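## Task

The hanger starts in the right gripper. Pass it over so that only the left gripper is closed firmly on it, holding it upright in the air above the table and well away from the rail, touching nothing else. The second hanger must remain hanging on the rail, the rack must stay standing, and neither of those may be gripped at the end. The scene fails immediately if the rack tilts more than a little, and it also fails if the final hold on the hanger is not firm.

## Robot and tools

Robot: two arms, left_arm and right_arm, each ending in a parallel two-finger gripper. The fingers point along the gripper's own +z axis and close along its own y axis. The reported end_effector_position is the spot between the finger pads, just behind the tips.

World frame (used in results): origin on the table surface midway between the arms, +z up, +x away from the robots over the table, left_arm on the +y side. The arm names are not image sides. Printed hand positions can be slightly wrong, more so when an arm reaches far.

One command row = 14 numbers, each in [-1, 1], always all 14 even if one arm is idle: left_arm dx, dy, dz, rx, ry, rz, opening, then right_arm in the same order. The first six per arm are an offset, not a pose: they are expressed in that gripper's own axes and measured from the gripper pose printed in the most recent result that showed it (before any such result in a scene, or for later calls inside one reply, from where the gripper is when the command begins). Scale: 1.0 equals 0.6 m of travel or 180 degrees of turn; rx, ry, rz form one rotation vector. The seventh number is an absolute opening: +1 fully open (0.087 m), -1 shut. Sending all-zero offsets does not hold still; it pulls the arm back to the reference pose.

Tools:
- execute_actions: {"actions": [...], "pictures": bool}. The list holds at most one item. Empty list = just report the state. An action is {"rows": [up to 15 rows], "steps": n} with n at most 15 (default 15); each row lasts one 1/30 s step and the final row repeats to fill the count. Every row is counted from the same reference pose, not from the row before. A wait is {"steps": n} without rows, n up to 300, counted from the previous result. A refused call moves nothing.
- move: {"target": [14 numbers], "speed": m/s}. Target uses the same row layout and offset rules. Both grippers travel in straight lines and arrive together over 0.5 to 10 s; speed is 0.002 to 0.5, default 0.25, with turning capped at twice that in rad/s. Openings are sent when it starts. Paths ignore obstacles and the other arm; grippers lag, drift and can overshoot speed near full extension. Faster contact and targets set deeper past a surface push harder.
- wait: {"seconds": 0 to 10}; the robot gets nothing new.
- zoom_image: {"camera": one of cam_high, cam_low, cam_left_wrist, cam_right_wrist, "region": [x0, y0, x1, y1]} in pixels of that 504x504 image, top-left origin, region no larger than 504 by 504.
- finished_scene: {"scene": current scene number}. The goal must be true and stay true.

Control limits: each step the commanded pose is clipped to within 70 mm and 16 degrees of the measured pose, and position wins over orientation when both cannot be met. After an action ends, an arm only continues to its last clipped pose, so long moves need follow-up commands; check the printed pose. Joint friction may leave a gripper up to about 31 mm short, and very small commands may do nothing. Elbows never fully straighten. Joint ranges (rad): waist -2.618 to 3.054, shoulder 0 to 3.142, elbow 0 to 3.142, wrist pitch -1.571 to 1.571, wrist yaw -1.571 to 1.571, wrist roll -2.094 to 2.094. The simulation keeps running while you compose a reply.

Reading results: the state line gives each gripper's position (m) and quaternion wxyz. grip_measured is the measured finger opening on the command scale; the last value of each arm's Joint positions is that opening in metres (each gripper may read about 1 mm off). "Hand target" shows where the controller is currently driving each gripper. HELD marks steps where part of your row was withheld; a "pose unreachable" line names the arm whose command the clearance check altered or blocked. A move adds a "move:" line with its ending (done, off_target, moving, held, fault) and limits (paced = pose clipped; held = some steps blocked, after which the arm may jump fast), plus each gripper's distance from target. FAULT and OVER-TEMPERATURE FAULT lines report arm stops; MOTOR HOT warns from 75 °C.

Gripping: to hold something, keep commanding an opening below grip_measured; roughly 0.02 below holds firmly, less holds lighter. Pads manage about 20 N each; closing quickly can squeeze harder and even spring the fingers open.

Avoid: letting the arms collide or push on each other, tipping the rack, knocking anything off the table, dropping the hanger, slamming or hard pushes, and long loaded holds (heat: 90 °C stops the arm 10 s, 100 °C makes it go limp and fall). To keep an idle arm still, send its offset back to its wanted pose in the first call of a reply, zeros afterwards, and always its proper opening. Loose objects may occasionally be nudged by outside pushes. Every execute_actions, move and wait result includes camera images unless pictures is false; calibration data for each camera are given as intrinsics and world-to-camera transforms.

Each tool is called after "Emit:" as name(argument=value, ...) on one line, values as JSON.

## Session

Emit:
execute_actions(actions=[])

Scene clock: 0.00 s of 4000.00 s.
left_arm: end_effector_position=(+0.3496, +0.3935, +0.3619) grip_measured=+1.000 end_effector_quat_wxyz=(+0.708, -0.049, +0.702, +0.059) | right_arm: end_effector_position=(+0.3017, +0.0057, +0.3971) grip_measured=-0.850 end_effector_quat_wxyz=(+0.674, -0.146, +0.709, +0.146)
Joint positions: left_arm=[0.003 1.033 1.036 0.007 0.009 0.013 0.087] | right_arm=[ 1.179  1.528  1.586 -0.117  0.601  0.043  0.007]
Joint velocities: left_arm=[ 0.027 -0.002 -0.017 -0.037 -0.007  0.022  0.   ] | right_arm=[-0.007  0.012  0.007 -0.066  0.022  0.037  0.   ]
Motor temperatures (°C, as the motors report them): left_arm=[27 25 26 27 24 26] | right_arm=[26 27 27 25 26 25]
Hand target (left_arm): +0.350, +0.393, +0.362; +0.708, -0.049, +0.702, +0.059
Hand target (right_arm): +0.302, +0.006, +0.400; +0.677, -0.144, +0.706, +0.149

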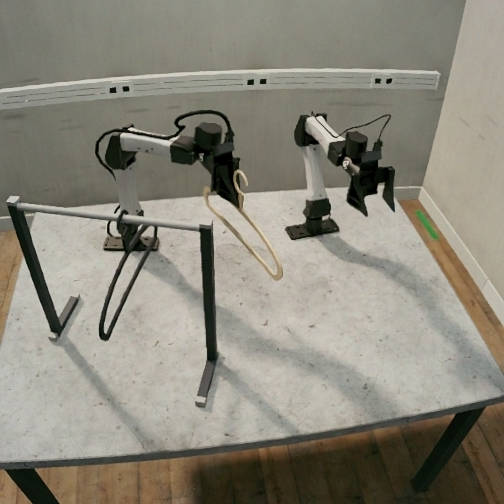

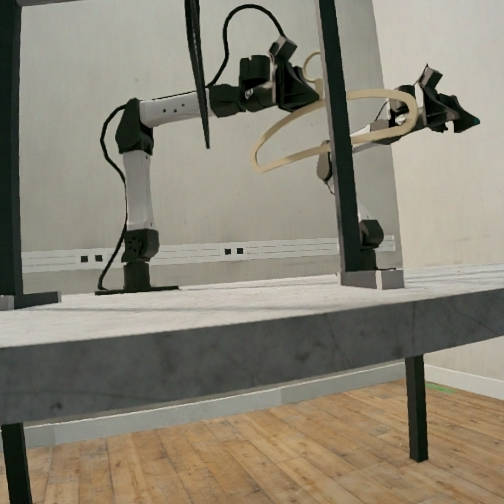

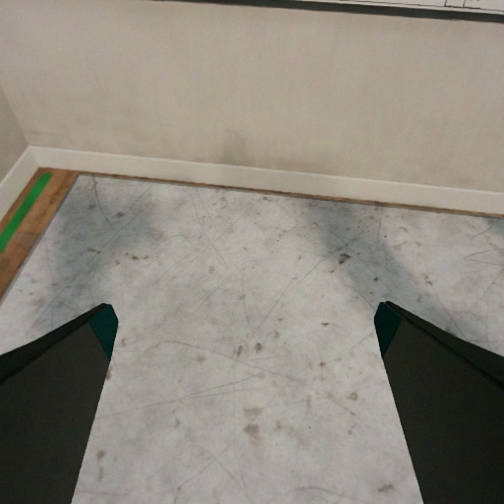

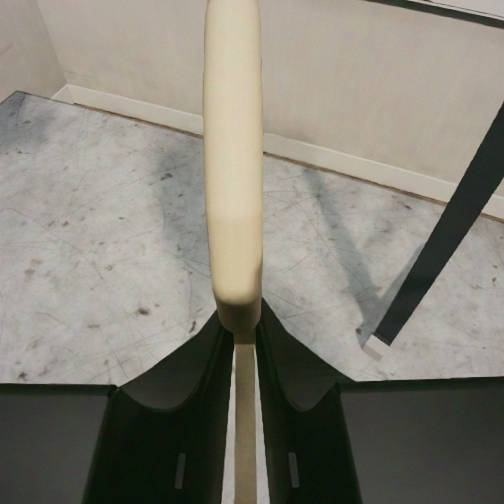

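Emit:
zoom_image(camera="cam_low", region=[220, 20, 500, 200])

Emit:
zoom_image(camera="cam_high", region=[160, 100, 420, 300])

Region (220, 20, 500, 200) of cam_low's 504x504 image, scaled by 1.800, with more detail than that image has; it fills the top 324 rows of this view, and the rest is white.

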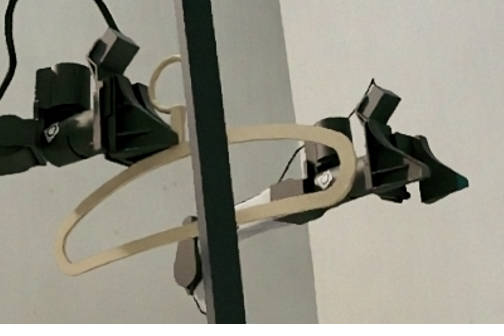

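Region (160, 100, 420, 300) of cam_high's 504x504 image, scaled by 1.938, with more detail than that image has; it fills the top 388 rows of this view, and the rest is white.

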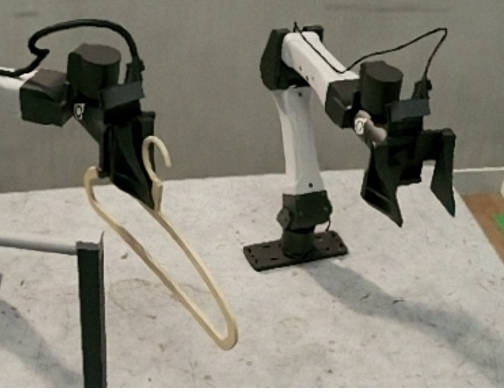

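Emit:
move(target=[-0.117,-0.333,-0.237,0.535,0.123,0.144,1,0.033,0.01,-0.105,-0.367,0,0,-0.875], speed=0.2)

Scene clock: 17.20 s of 4000.00 s.
left_arm: end_effector_position=(+0.2350, +0.1770, +0.4383) grip_measured=+1.000 end_effector_quat_wxyz=(+0.493, +0.543, +0.605, -0.310) | right_arm: end_effector_position=(+0.2310, -0.0140, +0.3755) grip_measured=-0.850 end_effector_quat_wxyz=(-0.479, +0.492, -0.521, -0.507)
Joint positions: left_arm=[-0.212  1.569  2.308 -1.543  1.109  0.921  0.087] | right_arm=[ 0.69   1.419  1.384 -0.019 -1.04   0.01   0.007]
Joint velocities: left_arm=[ 0.007  0.007 -0.007 -0.007  0.037  0.022  0.   ] | right_arm=[ 0.002 -0.007 -0.007  0.007 -0.051  0.022  0.001]
Motor temperatures (°C, as the motors report them): left_arm=[27 26 29 31 24 26] | right_arm=[26 29 30 29 26 25]
Hand target (left_arm): +0.241, +0.174, +0.433; +0.483, +0.544, +0.608, -0.320
Hand target (right_arm): +0.238, -0.014, +0.380; +0.489, -0.495, +0.512, +0.504
Off the commanded pose (left_arm): 0.012 m, 19 deg; orientation clipped at the last step of the last action.
Off the commanded pose (right_arm): 0.011 m, 1 deg.
joint sent to its limit (left arm) — the command would take joint 4 (wrist pitch) past its lower limit, so that joint was sent only as far as its limit.
After step 90, 9.20 s passed at rest.
move: off_target (left_arm, right_arm); limits=paced
camera_calibration (this result's frames):
cam_left_wrist: T_world_to_cam=[[-0.963586, -0.208399, -0.167548, 0.334464], [-0.139116, 0.925807, -0.351465, 0.0430573], [0.228362, -0.315358, -0.921086, 0.547538], [0, 0, 0, 1]] pos_world=[0.203237, 0.20251, 0.575502]
cam_right_wrist: T_world_to_cam=[[0.997995, -0.0124355, -0.0620536, -0.212452], [-0.0485925, -0.778758, -0.62544, 0.262142], [-0.0405471, 0.627201, -0.777801, 0.44867], [0, 0, 0, 1]] pos_world=[0.242957, -0.0799033, 0.499747]

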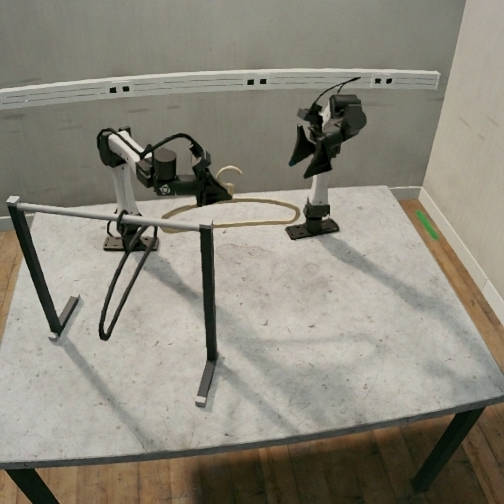

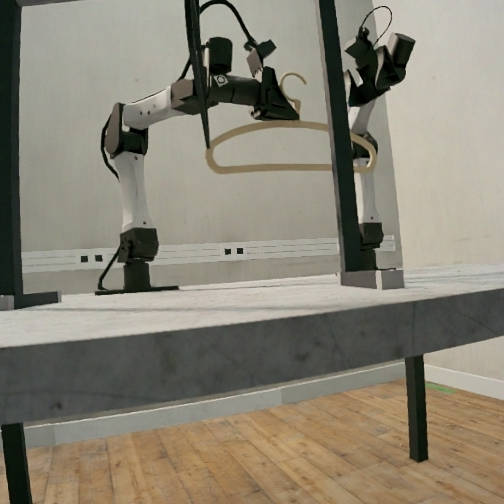

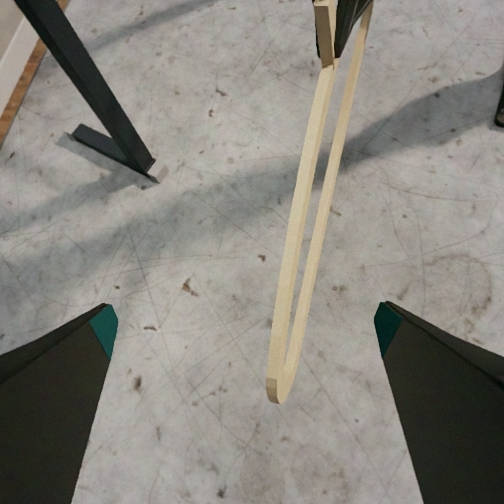

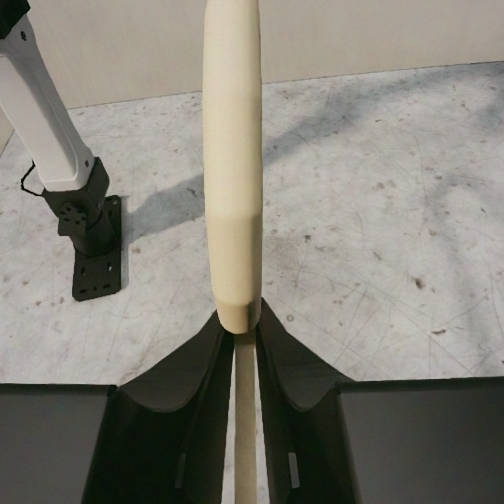

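Emit:
move(target=[0.033,-0.117,0.198,0.086,0.055,-0.017,1,0.075,0.05,-0.067,0,0,0,-0.875], speed=0.12)

Emit:
zoom_image(camera="cam_low", region=[180, 30, 420, 210])

Scene clock: 24.53 s of 4000.00 s.
left_arm: end_effector_position=(+0.1949, +0.0671, +0.3886) grip_measured=+1.000 end_effector_quat_wxyz=(+0.379, +0.615, +0.595, -0.353) | right_arm: end_effector_position=(+0.2000, -0.0495, +0.3291) grip_measured=-0.850 end_effector_quat_wxyz=(-0.464, +0.490, -0.533, -0.510)
Joint positions: left_arm=[-0.703  1.584  2.146 -1.338  0.846  0.686  0.087] | right_arm=[ 0.631  1.24   1.093  0.042 -1.102 -0.005  0.007]
Joint velocities: left_arm=[-0.007  0.012  0.002 -0.007 -0.051 -0.022  0.   ] | right_arm=[ 0.007 -0.007  0.007 -0.007 -0.007 -0.022 -0.001]
Motor temperatures (°C, as the motors report them): left_arm=[27 26 29 31 24 26] | right_arm=[26 29 31 30 26 25]
Hand target (left_arm): +0.200, +0.062, +0.371; +0.354, +0.611, +0.611, -0.357
Hand target (right_arm): +0.197, -0.055, +0.334; +0.478, -0.494, +0.521, +0.506
Off the commanded pose (left_arm): 0.020 m, 3 deg.
Off the commanded pose (right_arm): 0.007 m, 2 deg.
After step 90, 2.50 s passed at rest.
move: off_target (left_arm)
camera_calibration (this result's frames):
cam_left_wrist: T_world_to_cam=[[-0.998594, 0.0160858, -0.0505041, 0.210795], [0.0264492, 0.976954, -0.211804, 0.0317736], [0.0459331, -0.212842, -0.976006, 0.526347], [0, 0, 0, 1]] pos_world=[0.185482, 0.0775965, 0.531094]
cam_right_wrist: T_world_to_cam=[[0.995511, -0.010971, -0.0940051, -0.173759], [-0.0661069, -0.791405, -0.607708, 0.200932], [-0.0677289, 0.611194, -0.788577, 0.441809], [0, 0, 0, 1]] pos_world=[0.216186, -0.112919, 0.454174]

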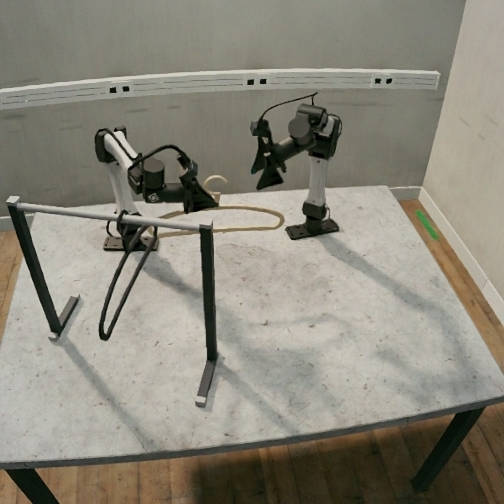

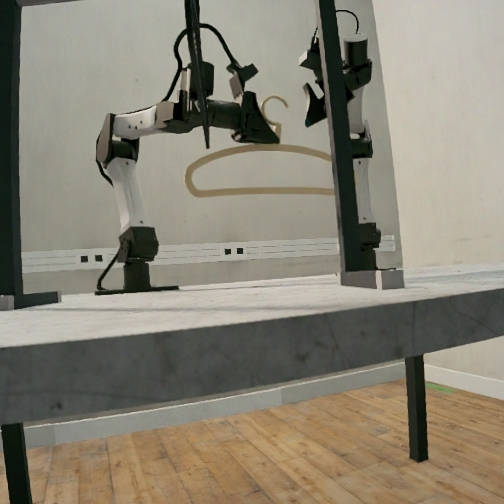

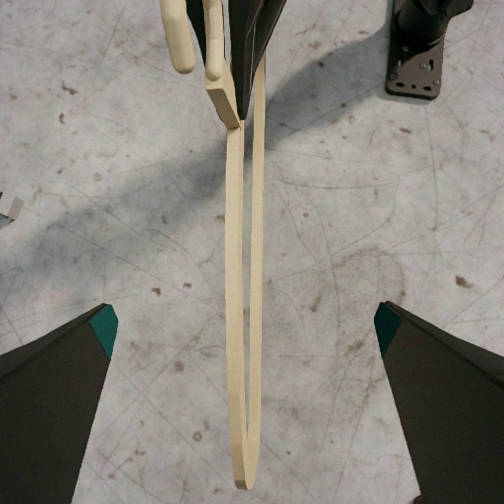

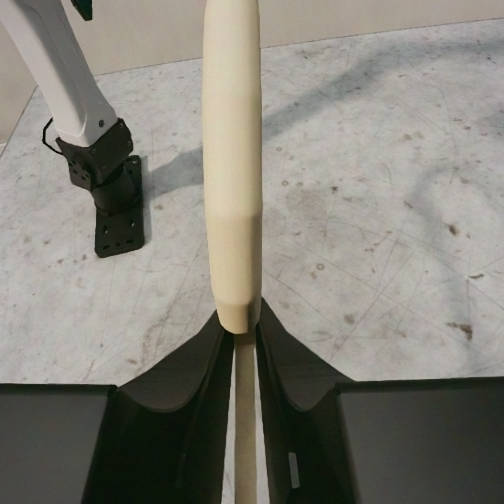

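Region (180, 30, 420, 210) of cam_low's 504x504 image, scaled by 2.100, with more detail than that image has; it fills the top 378 rows of this view, and the rest is white.

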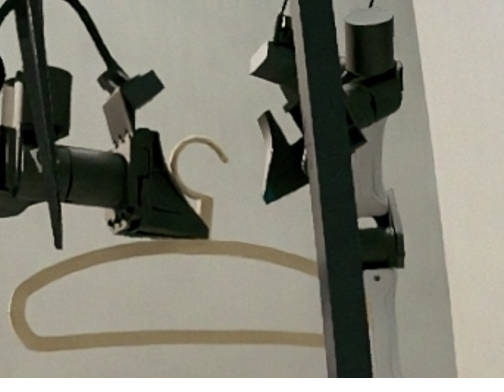

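Emit:
move(target=[0.087,0.012,0.177,0,0.01,-0.015,0.2,0,0,0,0,0,-0.04,-0.875], speed=0.08)

Emit:
zoom_image(camera="cam_low", region=[180, 30, 420, 210])

Scene clock: 29.03 s of 4000.00 s.
left_arm: end_effector_position=(+0.2103, -0.0012, +0.3024) grip_measured=+0.200 end_effector_quat_wxyz=(+0.372, +0.607, +0.608, -0.352) | right_arm: end_effector_position=(+0.2051, -0.0499, +0.3269) grip_measured=-0.850 end_effector_quat_wxyz=(-0.490, +0.518, -0.509, -0.482)
Joint positions: left_arm=[-0.873  1.543  1.674 -0.806  0.705  0.505  0.052] | right_arm=[ 0.631  1.24   1.093  0.029 -1.097 -0.122  0.007]
Joint velocities: left_arm=[-0.022 -0.002  0.007 -0.022 -0.037  0.007 -0.001] | right_arm=[ 0.002 -0.007 -0.007 -0.007 -0.066 -0.007 -0.   ]
Motor temperatures (°C, as the motors report them): left_arm=[27 27 29 31 24 26] | right_arm=[26 30 31 30 26 25]
Hand target (left_arm): +0.206, -0.001, +0.293; +0.360, +0.606, +0.615, -0.352
Hand target (right_arm): +0.200, -0.050, +0.329; +0.495, -0.522, +0.501, +0.480
Off the commanded pose (left_arm): 0.010 m, 2 deg.
Off the commanded pose (right_arm): 0.006 m, 1 deg.
move: done
camera_calibration (this result's frames):
cam_left_wrist: T_world_to_cam=[[-0.999611, -0.0040023, -0.0275868, 0.21627], [0.0015964, 0.979796, -0.199995, 0.0815837], [0.0278298, -0.199961, -0.979408, 0.431814], [0, 0, 0, 1]] pos_world=[0.204038, 0.00727644, 0.445205]
cam_right_wrist: T_world_to_cam=[[0.999877, -0.0101904, 0.0119561, -0.214517], [-0.000851574, -0.795108, -0.606467, 0.185669], [0.0156866, 0.606382, -0.795019, 0.425383], [0, 0, 0, 1]] pos_world=[0.207976, -0.112504, 0.453355]

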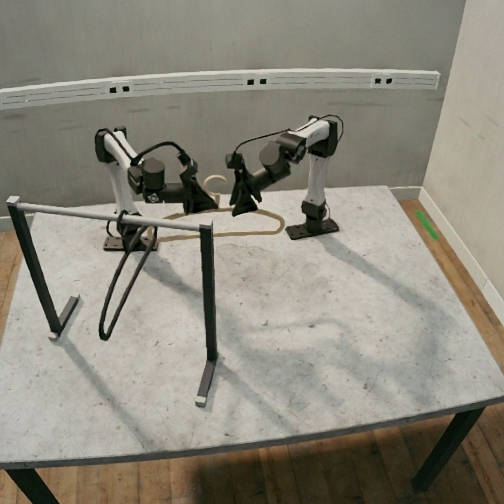

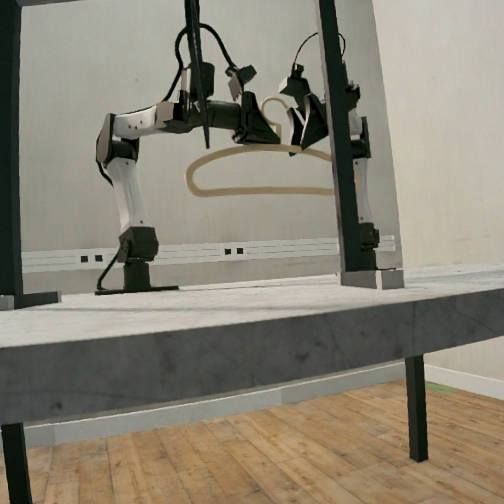

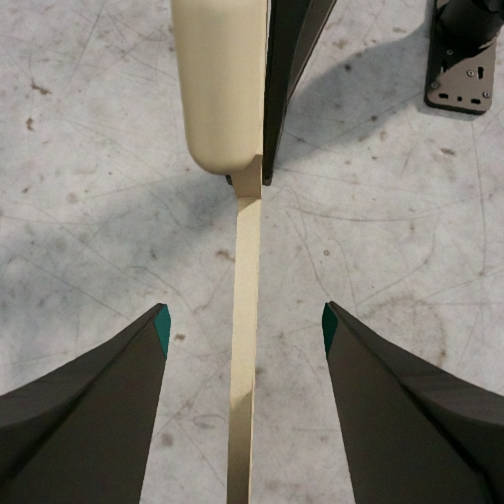

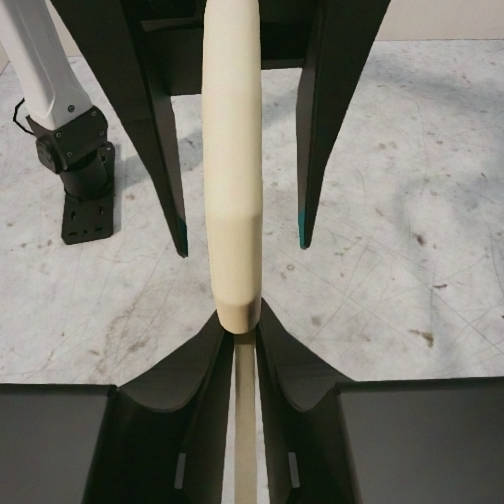

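Region (180, 30, 420, 210) of cam_low's 504x504 image, scaled by 2.100, with more detail than that image has; it fills the top 378 rows of this view, and the rest is white.

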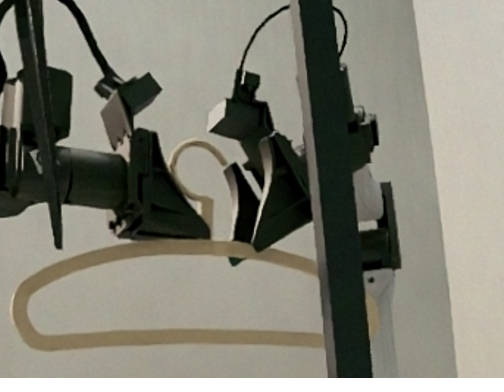

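Centred, tip at the bar bottom. Slightly lower and nearly close.

Emit:
move(target=[0.022,-0.006,0.012,0,0,0,-0.6,0,0,0,0,0,0,-0.875], speed=0.03)

Emit:
zoom_image(camera="cam_low", region=[230, 80, 350, 180])

Scene clock: 31.10 s of 4000.00 s.
left_arm: end_effector_position=(+0.2125, -0.0031, +0.2913) grip_measured=-0.600 end_effector_quat_wxyz=(+0.374, +0.607, +0.606, -0.352) | right_arm: end_effector_position=(+0.2046, -0.0501, +0.3255) grip_measured=-0.850 end_effector_quat_wxyz=(-0.487, +0.517, -0.511, -0.483)
Joint positions: left_arm=[-0.873  1.533  1.613 -0.748  0.705  0.504  0.018] | right_arm=[ 0.631  1.24   1.093  0.02  -1.097 -0.123  0.007]
Joint velocities: left_arm=[ 0.012 -0.027 -0.002  0.007  0.037  0.007 -0.001] | right_arm=[-0.002 -0.007  0.017 -0.007  0.037 -0.037  0.   ]
Motor temperatures (°C, as the motors report them): left_arm=[27 27 29 32 24 26] | right_arm=[26 30 31 30 26 25]
Hand target (left_arm): +0.207, -0.001, +0.287; +0.371, +0.607, +0.608, -0.352
Hand target (right_arm): +0.205, -0.050, +0.327; +0.490, -0.518, +0.509, +0.482
Off the commanded pose (left_arm): 0.007 m, 0 deg.
Off the commanded pose (right_arm): 0.001 m, 0 deg.
move: done
camera_calibration (this result's frames):
cam_left_wrist: T_world_to_cam=[[-0.999478, -0.00478404, -0.031948, 0.219328], [0.00183475, 0.97897, -0.203995, 0.0822277], [0.0322521, -0.203947, -0.978451, 0.419216], [0, 0, 0, 1]] pos_world=[0.205542, 0.00604868, 0.433964]
cam_right_wrist: T_world_to_cam=[[0.999937, -0.0101141, 0.00494426, -0.211789], [-0.00508381, -0.797521, -0.60327, 0.184371], [0.0100447, 0.603207, -0.797522, 0.426284], [0, 0, 0, 1]] pos_world=[0.208431, -0.11224, 0.452243]

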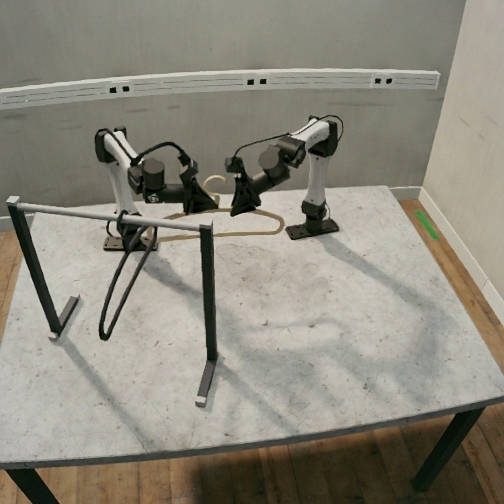

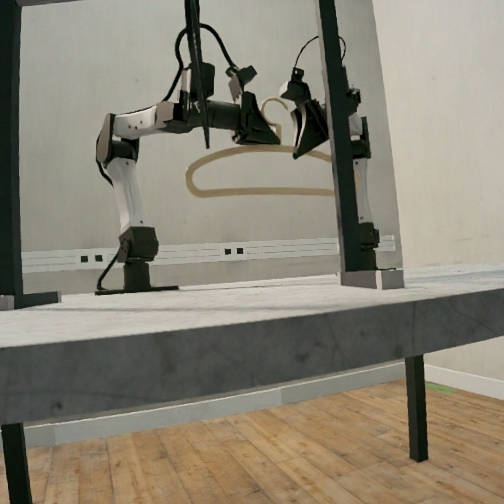

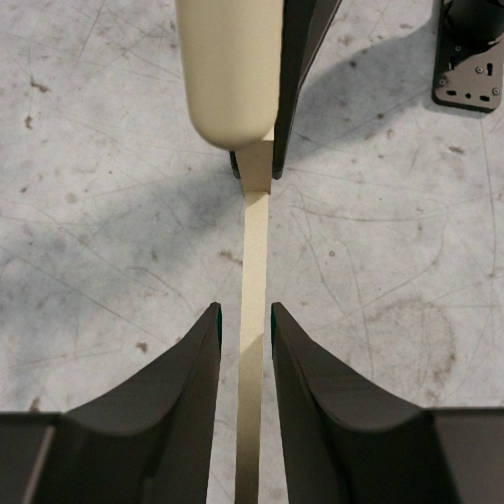

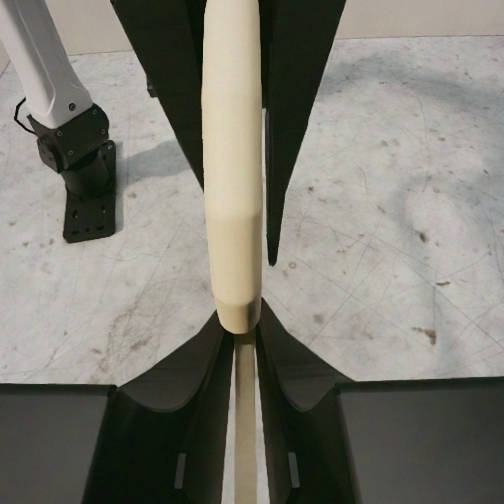

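Region (230, 80, 350, 180) of cam_low's 504x504 image, scaled by 4.200, with more detail than that image has.

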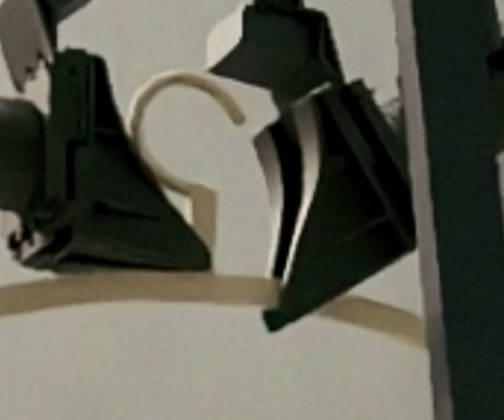

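Emit:
move(target=[0,0,0,0,0,0,-0.6,0.015,-0.004,0,0,0,0,-0.875], speed=0.03)

Emit:
move(target=[0,0,0,0,0,0,-0.89,0,0,0,0,0,0,-0.875])

Emit:
zoom_image(camera="cam_low", region=[230, 80, 350, 180])

Scene clock: 33.50 s of 4000.00 s.
left_arm: end_effector_position=(+0.2129, -0.0034, +0.2932) grip_measured=-0.600 end_effector_quat_wxyz=(+0.378, +0.607, +0.604, -0.352) | right_arm: end_effector_position=(+0.2048, -0.0500, +0.3261) grip_measured=-0.850 end_effector_quat_wxyz=(-0.489, +0.517, -0.510, -0.483)
Joint positions: left_arm=[-0.873  1.531  1.613 -0.742  0.705  0.504  0.018] | right_arm=[ 0.631  1.24   1.093  0.023 -1.097 -0.123  0.007]
Joint velocities: left_arm=[-0.017 -0.002  0.012 -0.066  0.037 -0.022  0.001] | right_arm=[ 0.002  0.002  0.007  0.022 -0.007 -0.081 -0.001]
Motor temperatures (°C, as the motors report them): left_arm=[27 28 29 32 24 26] | right_arm=[26 30 31 30 26 25]
Hand target (left_arm): +0.212, -0.003, +0.291; +0.374, +0.607, +0.606, -0.352
Hand target (right_arm): +0.207, -0.051, +0.317; +0.487, -0.517, +0.512, +0.483
Off the commanded pose (left_arm): 0.002 m, 1 deg.
Off the commanded pose (right_arm): 0.010 m, 0 deg.
move: done
camera_calibration (this result's frames):
cam_left_wrist: T_world_to_cam=[[-0.999233, -0.00499644, -0.0388278, 0.221801], [0.00326533, 0.977728, -0.209849, 0.0844216], [0.0390116, -0.209815, -0.976962, 0.419182], [0, 0, 0, 1]] pos_world=[0.205002, 0.00651751, 0.435853]
cam_right_wrist: T_world_to_cam=[[0.999917, -0.0101242, 0.0079862, -0.212965], [-0.00323712, -0.796578, -0.604527, 0.184841], [0.012482, 0.604451, -0.796545, 0.425886], [0, 0, 0, 1]] pos_world=[0.20823, -0.112343, 0.45268]

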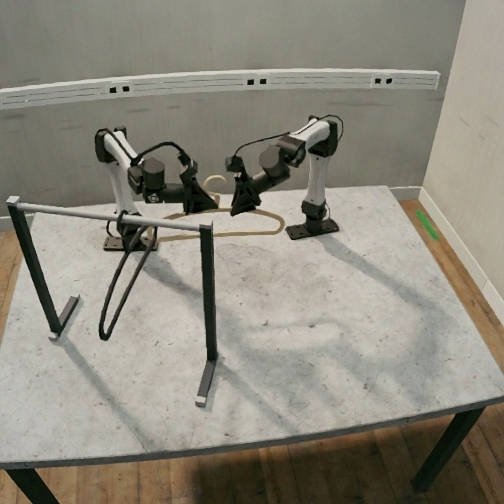

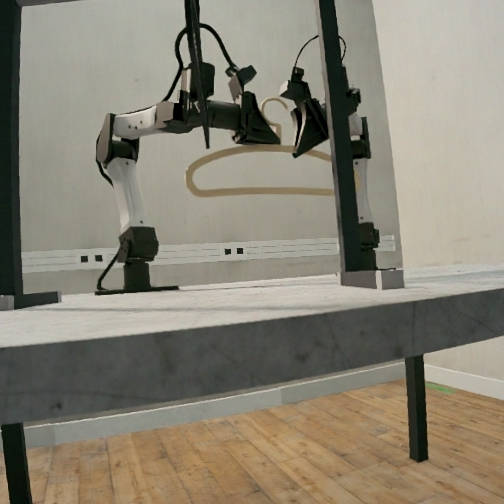

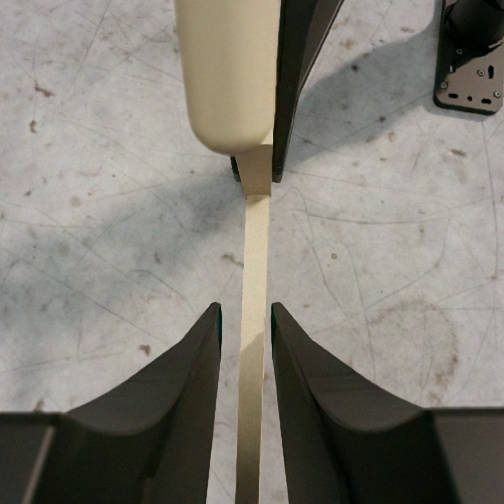

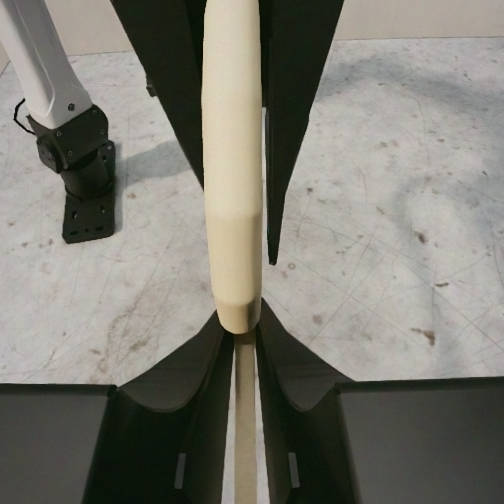

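Scene clock: 34.00 s of 4000.00 s.
left_arm: end_effector_position=(+0.2115, -0.0036, +0.2933) grip_measured=-0.845 end_effector_quat_wxyz=(+0.376, +0.607, +0.603, -0.355) | right_arm: end_effector_position=(+0.2057, -0.0501, +0.3257) grip_measured=-0.850 end_effector_quat_wxyz=(-0.490, +0.517, -0.511, -0.481)
Joint positions: left_arm=[-0.873  1.531  1.613 -0.744  0.712  0.504  0.007] | right_arm=[ 0.631  1.24   1.093  0.022 -1.092 -0.126  0.007]
Joint velocities: left_arm=[-0.002 -0.007 -0.002 -0.051 -0.037 -0.022 -0.001] | right_arm=[-0.017 -0.022 -0.002 -0.022  0.007 -0.051 -0.001]
Motor temperatures (°C, as the motors report them): left_arm=[27 28 30 32 24 26] | right_arm=[26 30 31 30 26 25]
Hand target (left_arm): +0.213, -0.003, +0.293; +0.378, +0.607, +0.604, -0.351
Hand target (right_arm): +0.205, -0.050, +0.326; +0.488, -0.517, +0.510, +0.483
Off the commanded pose (left_arm): 0.001 m, 0 deg.
Off the commanded pose (right_arm): 0.001 m, 0 deg.
move: done
camera_calibration (this result's frames):
cam_left_wrist: T_world_to_cam=[[-0.99942, 0.00036983, -0.0340492, 0.219064], [0.00755957, 0.977398, -0.211274, 0.0840547], [0.0332015, -0.211409, -0.976834, 0.420408], [0, 0, 0, 1]] pos_world=[0.204344, 0.00664208, 0.435886]
cam_right_wrist: T_world_to_cam=[[0.999846, -0.0144817, 0.00994667, -0.214648], [-0.00554334, -0.797286, -0.603577, 0.184724], [0.0166712, 0.603428, -0.797243, 0.42498], [0, 0, 0, 1]] pos_world=[0.208554, -0.112276, 0.452442]

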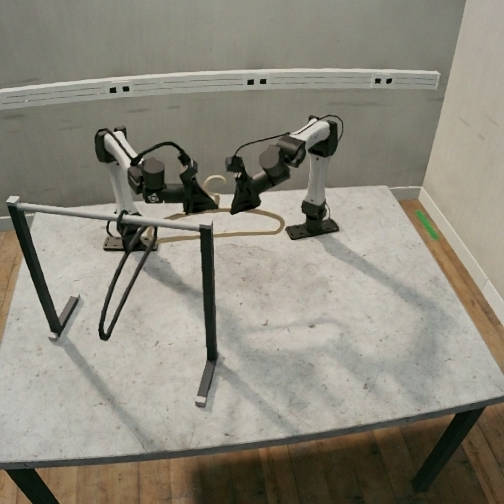

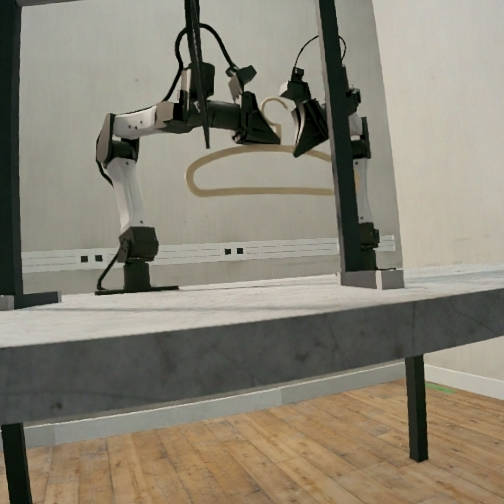

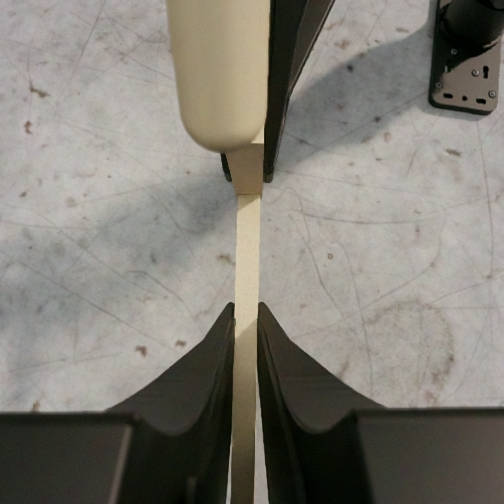

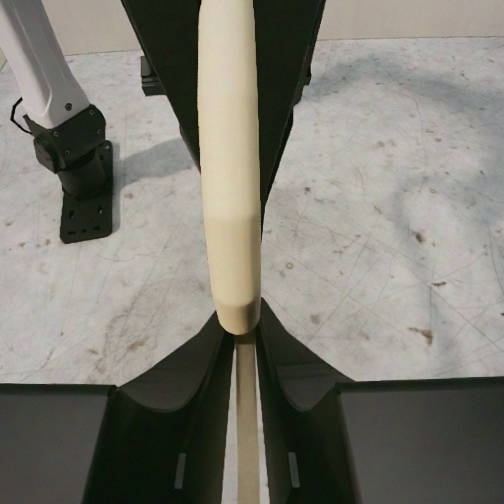

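Region (230, 80, 350, 180) of cam_low's 504x504 image, scaled by 4.200, with more detail than that image has.

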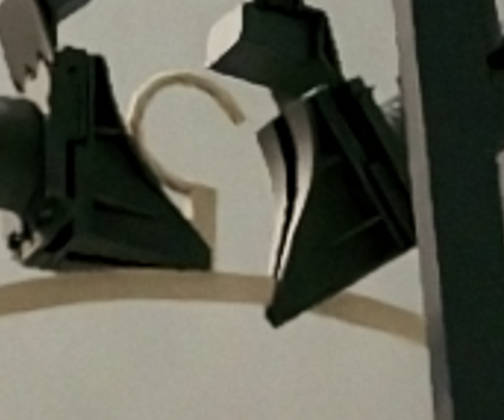

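Emit:
move(target=[0,0,0,0,0,0,-0.89,0,0,0,0,0,0,0.2])

Emit:
move(target=[0.107,0.02,-0.095,0,0,0,-0.89,-0.08,0,-0.1,0,0,0,0.2], speed=0.1)

Scene clock: 36.53 s of 4000.00 s.
left_arm: end_effector_position=(+0.2119, -0.0034, +0.2931) grip_measured=-0.846 end_effector_quat_wxyz=(+0.376, +0.607, +0.604, -0.354) | right_arm: end_effector_position=(+0.2057, -0.0501, +0.3257) grip_measured=+0.200 end_effector_quat_wxyz=(-0.490, +0.517, -0.511, -0.481)
Joint positions: left_arm=[-0.873  1.531  1.613 -0.744  0.709  0.504  0.007] | right_arm=[ 0.631  1.24   1.093  0.022 -1.092 -0.126  0.052]
Joint velocities: left_arm=[ 0.012 -0.002  0.002 -0.022  0.022  0.037  0.001] | right_arm=[-0.007 -0.002 -0.017 -0.037 -0.081 -0.037  0.001]
Motor temperatures (°C, as the motors report them): left_arm=[27 28 30 32 24 26] | right_arm=[26 30 32 30 26 25]
Hand target (left_arm): +0.211, -0.004, +0.293; +0.376, +0.608, +0.603, -0.355
Hand target (right_arm): +0.206, -0.050, +0.326; +0.490, -0.517, +0.511, +0.481
Off the commanded pose (left_arm): 0.000 m, 0 deg.
Off the commanded pose (right_arm): 0.000 m, 0 deg.
move: done
camera_calibration (this result's frames):
cam_left_wrist: T_world_to_cam=[[-0.999387, -0.0013979, -0.0349715, 0.219671], [0.00598906, 0.977634, -0.210229, 0.0839177], [0.0344832, -0.21031, -0.977026, 0.420077], [0, 0, 0, 1]] pos_world=[0.204548, 0.00661266, 0.43575]
cam_right_wrist: T_world_to_cam=[[0.999846, -0.0144817, 0.00994667, -0.214648], [-0.00554334, -0.797286, -0.603577, 0.184724], [0.0166712, 0.603428, -0.797243, 0.42498], [0, 0, 0, 1]] pos_world=[0.208554, -0.112276, 0.452442]

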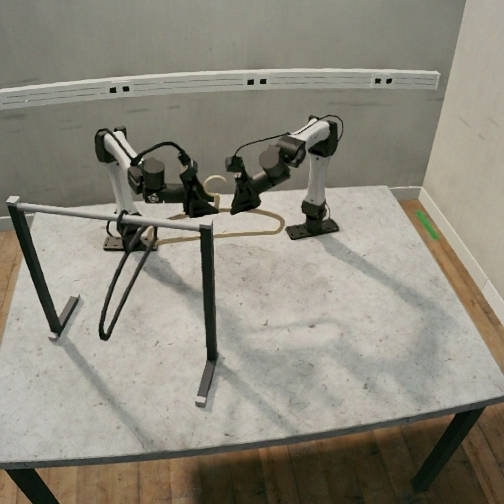

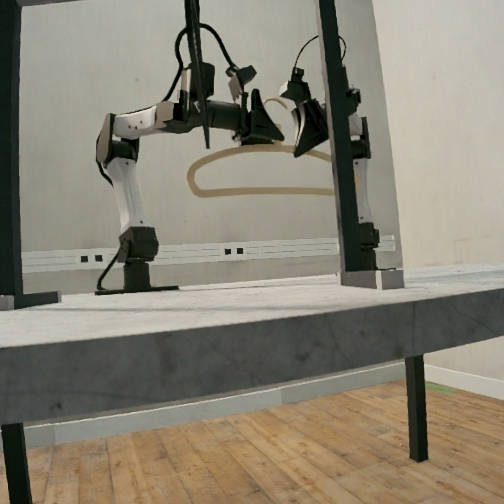

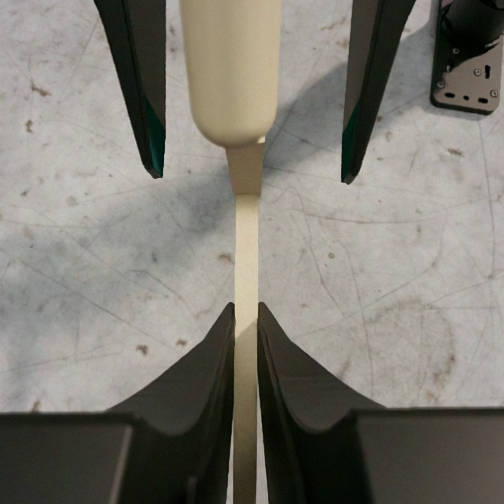

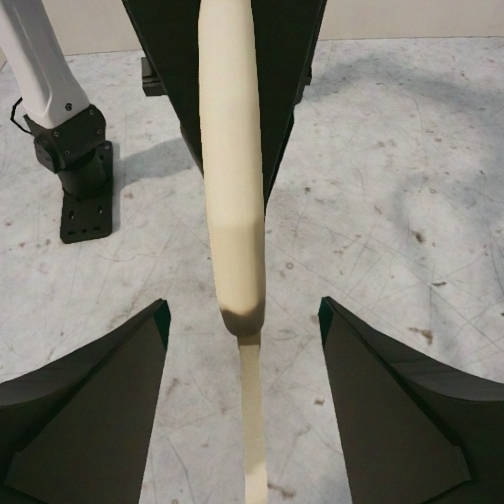

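Scene clock: 38.00 s of 4000.00 s.
left_arm: end_effector_position=(+0.2282, +0.0720, +0.2655) grip_measured=-0.846 end_effector_quat_wxyz=(+0.379, +0.608, +0.605, -0.349) | right_arm: end_effector_position=(+0.2100, -0.1011, +0.3612) grip_measured=+0.200 end_effector_quat_wxyz=(-0.473, +0.511, -0.525, -0.489)
Joint positions: left_arm=[-0.633  1.428  1.445 -0.842  0.877  0.738  0.007] | right_arm=[ 0.437  1.24   1.291 -0.321 -1.287 -0.23   0.052]
Joint velocities: left_arm=[-0.012 -0.002 -0.012 -0.007  0.007 -0.022 -0.   ] | right_arm=[ 0.007 -0.007 -0.012 -0.051 -0.022 -0.081 -0.   ]
Motor temperatures (°C, as the motors report them): left_arm=[27 29 30 32 24 26] | right_arm=[26 30 32 30 26 25]
Hand target (left_arm): +0.222, +0.077, +0.263; +0.377, +0.607, +0.604, -0.353
Hand target (right_arm): +0.204, -0.106, +0.376; +0.489, -0.519, +0.512, +0.479
Off the commanded pose (left_arm): 0.007 m, 1 deg.
Off the commanded pose (right_arm): 0.018 m, 3 deg.
move: off_target (right_arm)
camera_calibration (this result's frames):
cam_left_wrist: T_world_to_cam=[[-0.999019, -0.00787923, -0.0435716, 0.237738], [0.00128566, 0.978463, -0.206417, 0.00429742], [0.0442596, -0.206271, -0.977493, 0.405961], [0, 0, 0, 1]] pos_world=[0.219532, 0.0814062, 0.40807]
cam_right_wrist: T_world_to_cam=[[0.999351, -0.0114582, -0.0341632, -0.203731], [-0.0293944, -0.807612, -0.588982, 0.16423], [-0.0208419, 0.589603, -0.807424, 0.494125], [0, 0, 0, 1]] pos_world=[0.218725, -0.161038, 0.488737]

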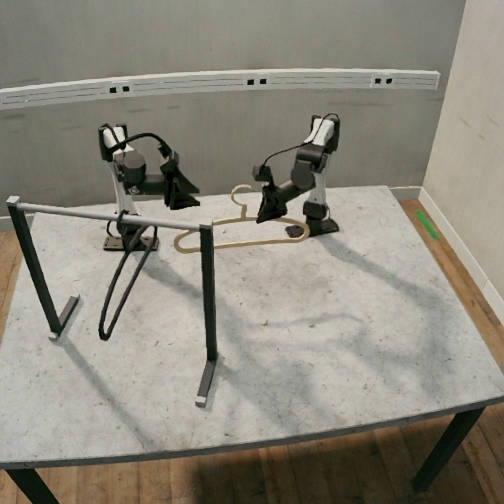

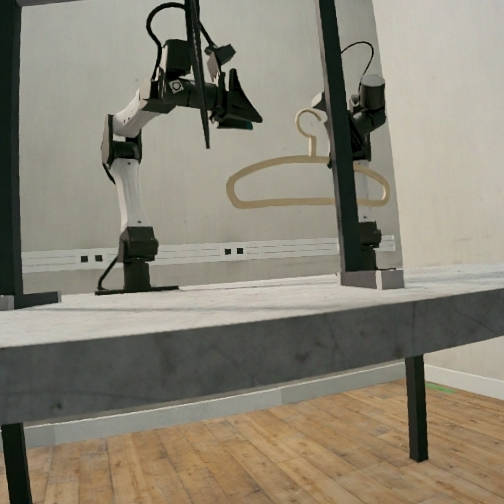

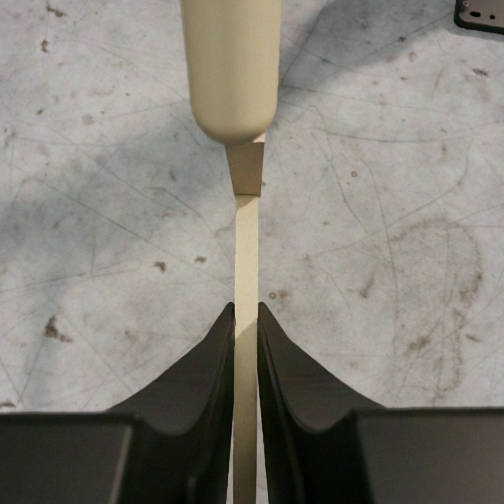

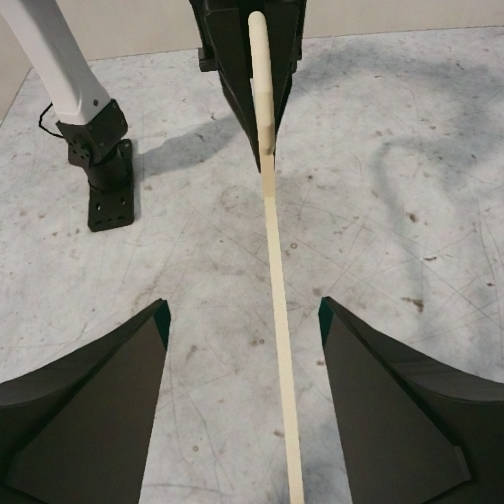

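Emit:
finished_scene(scene=1)

The scene is finished: the task was done.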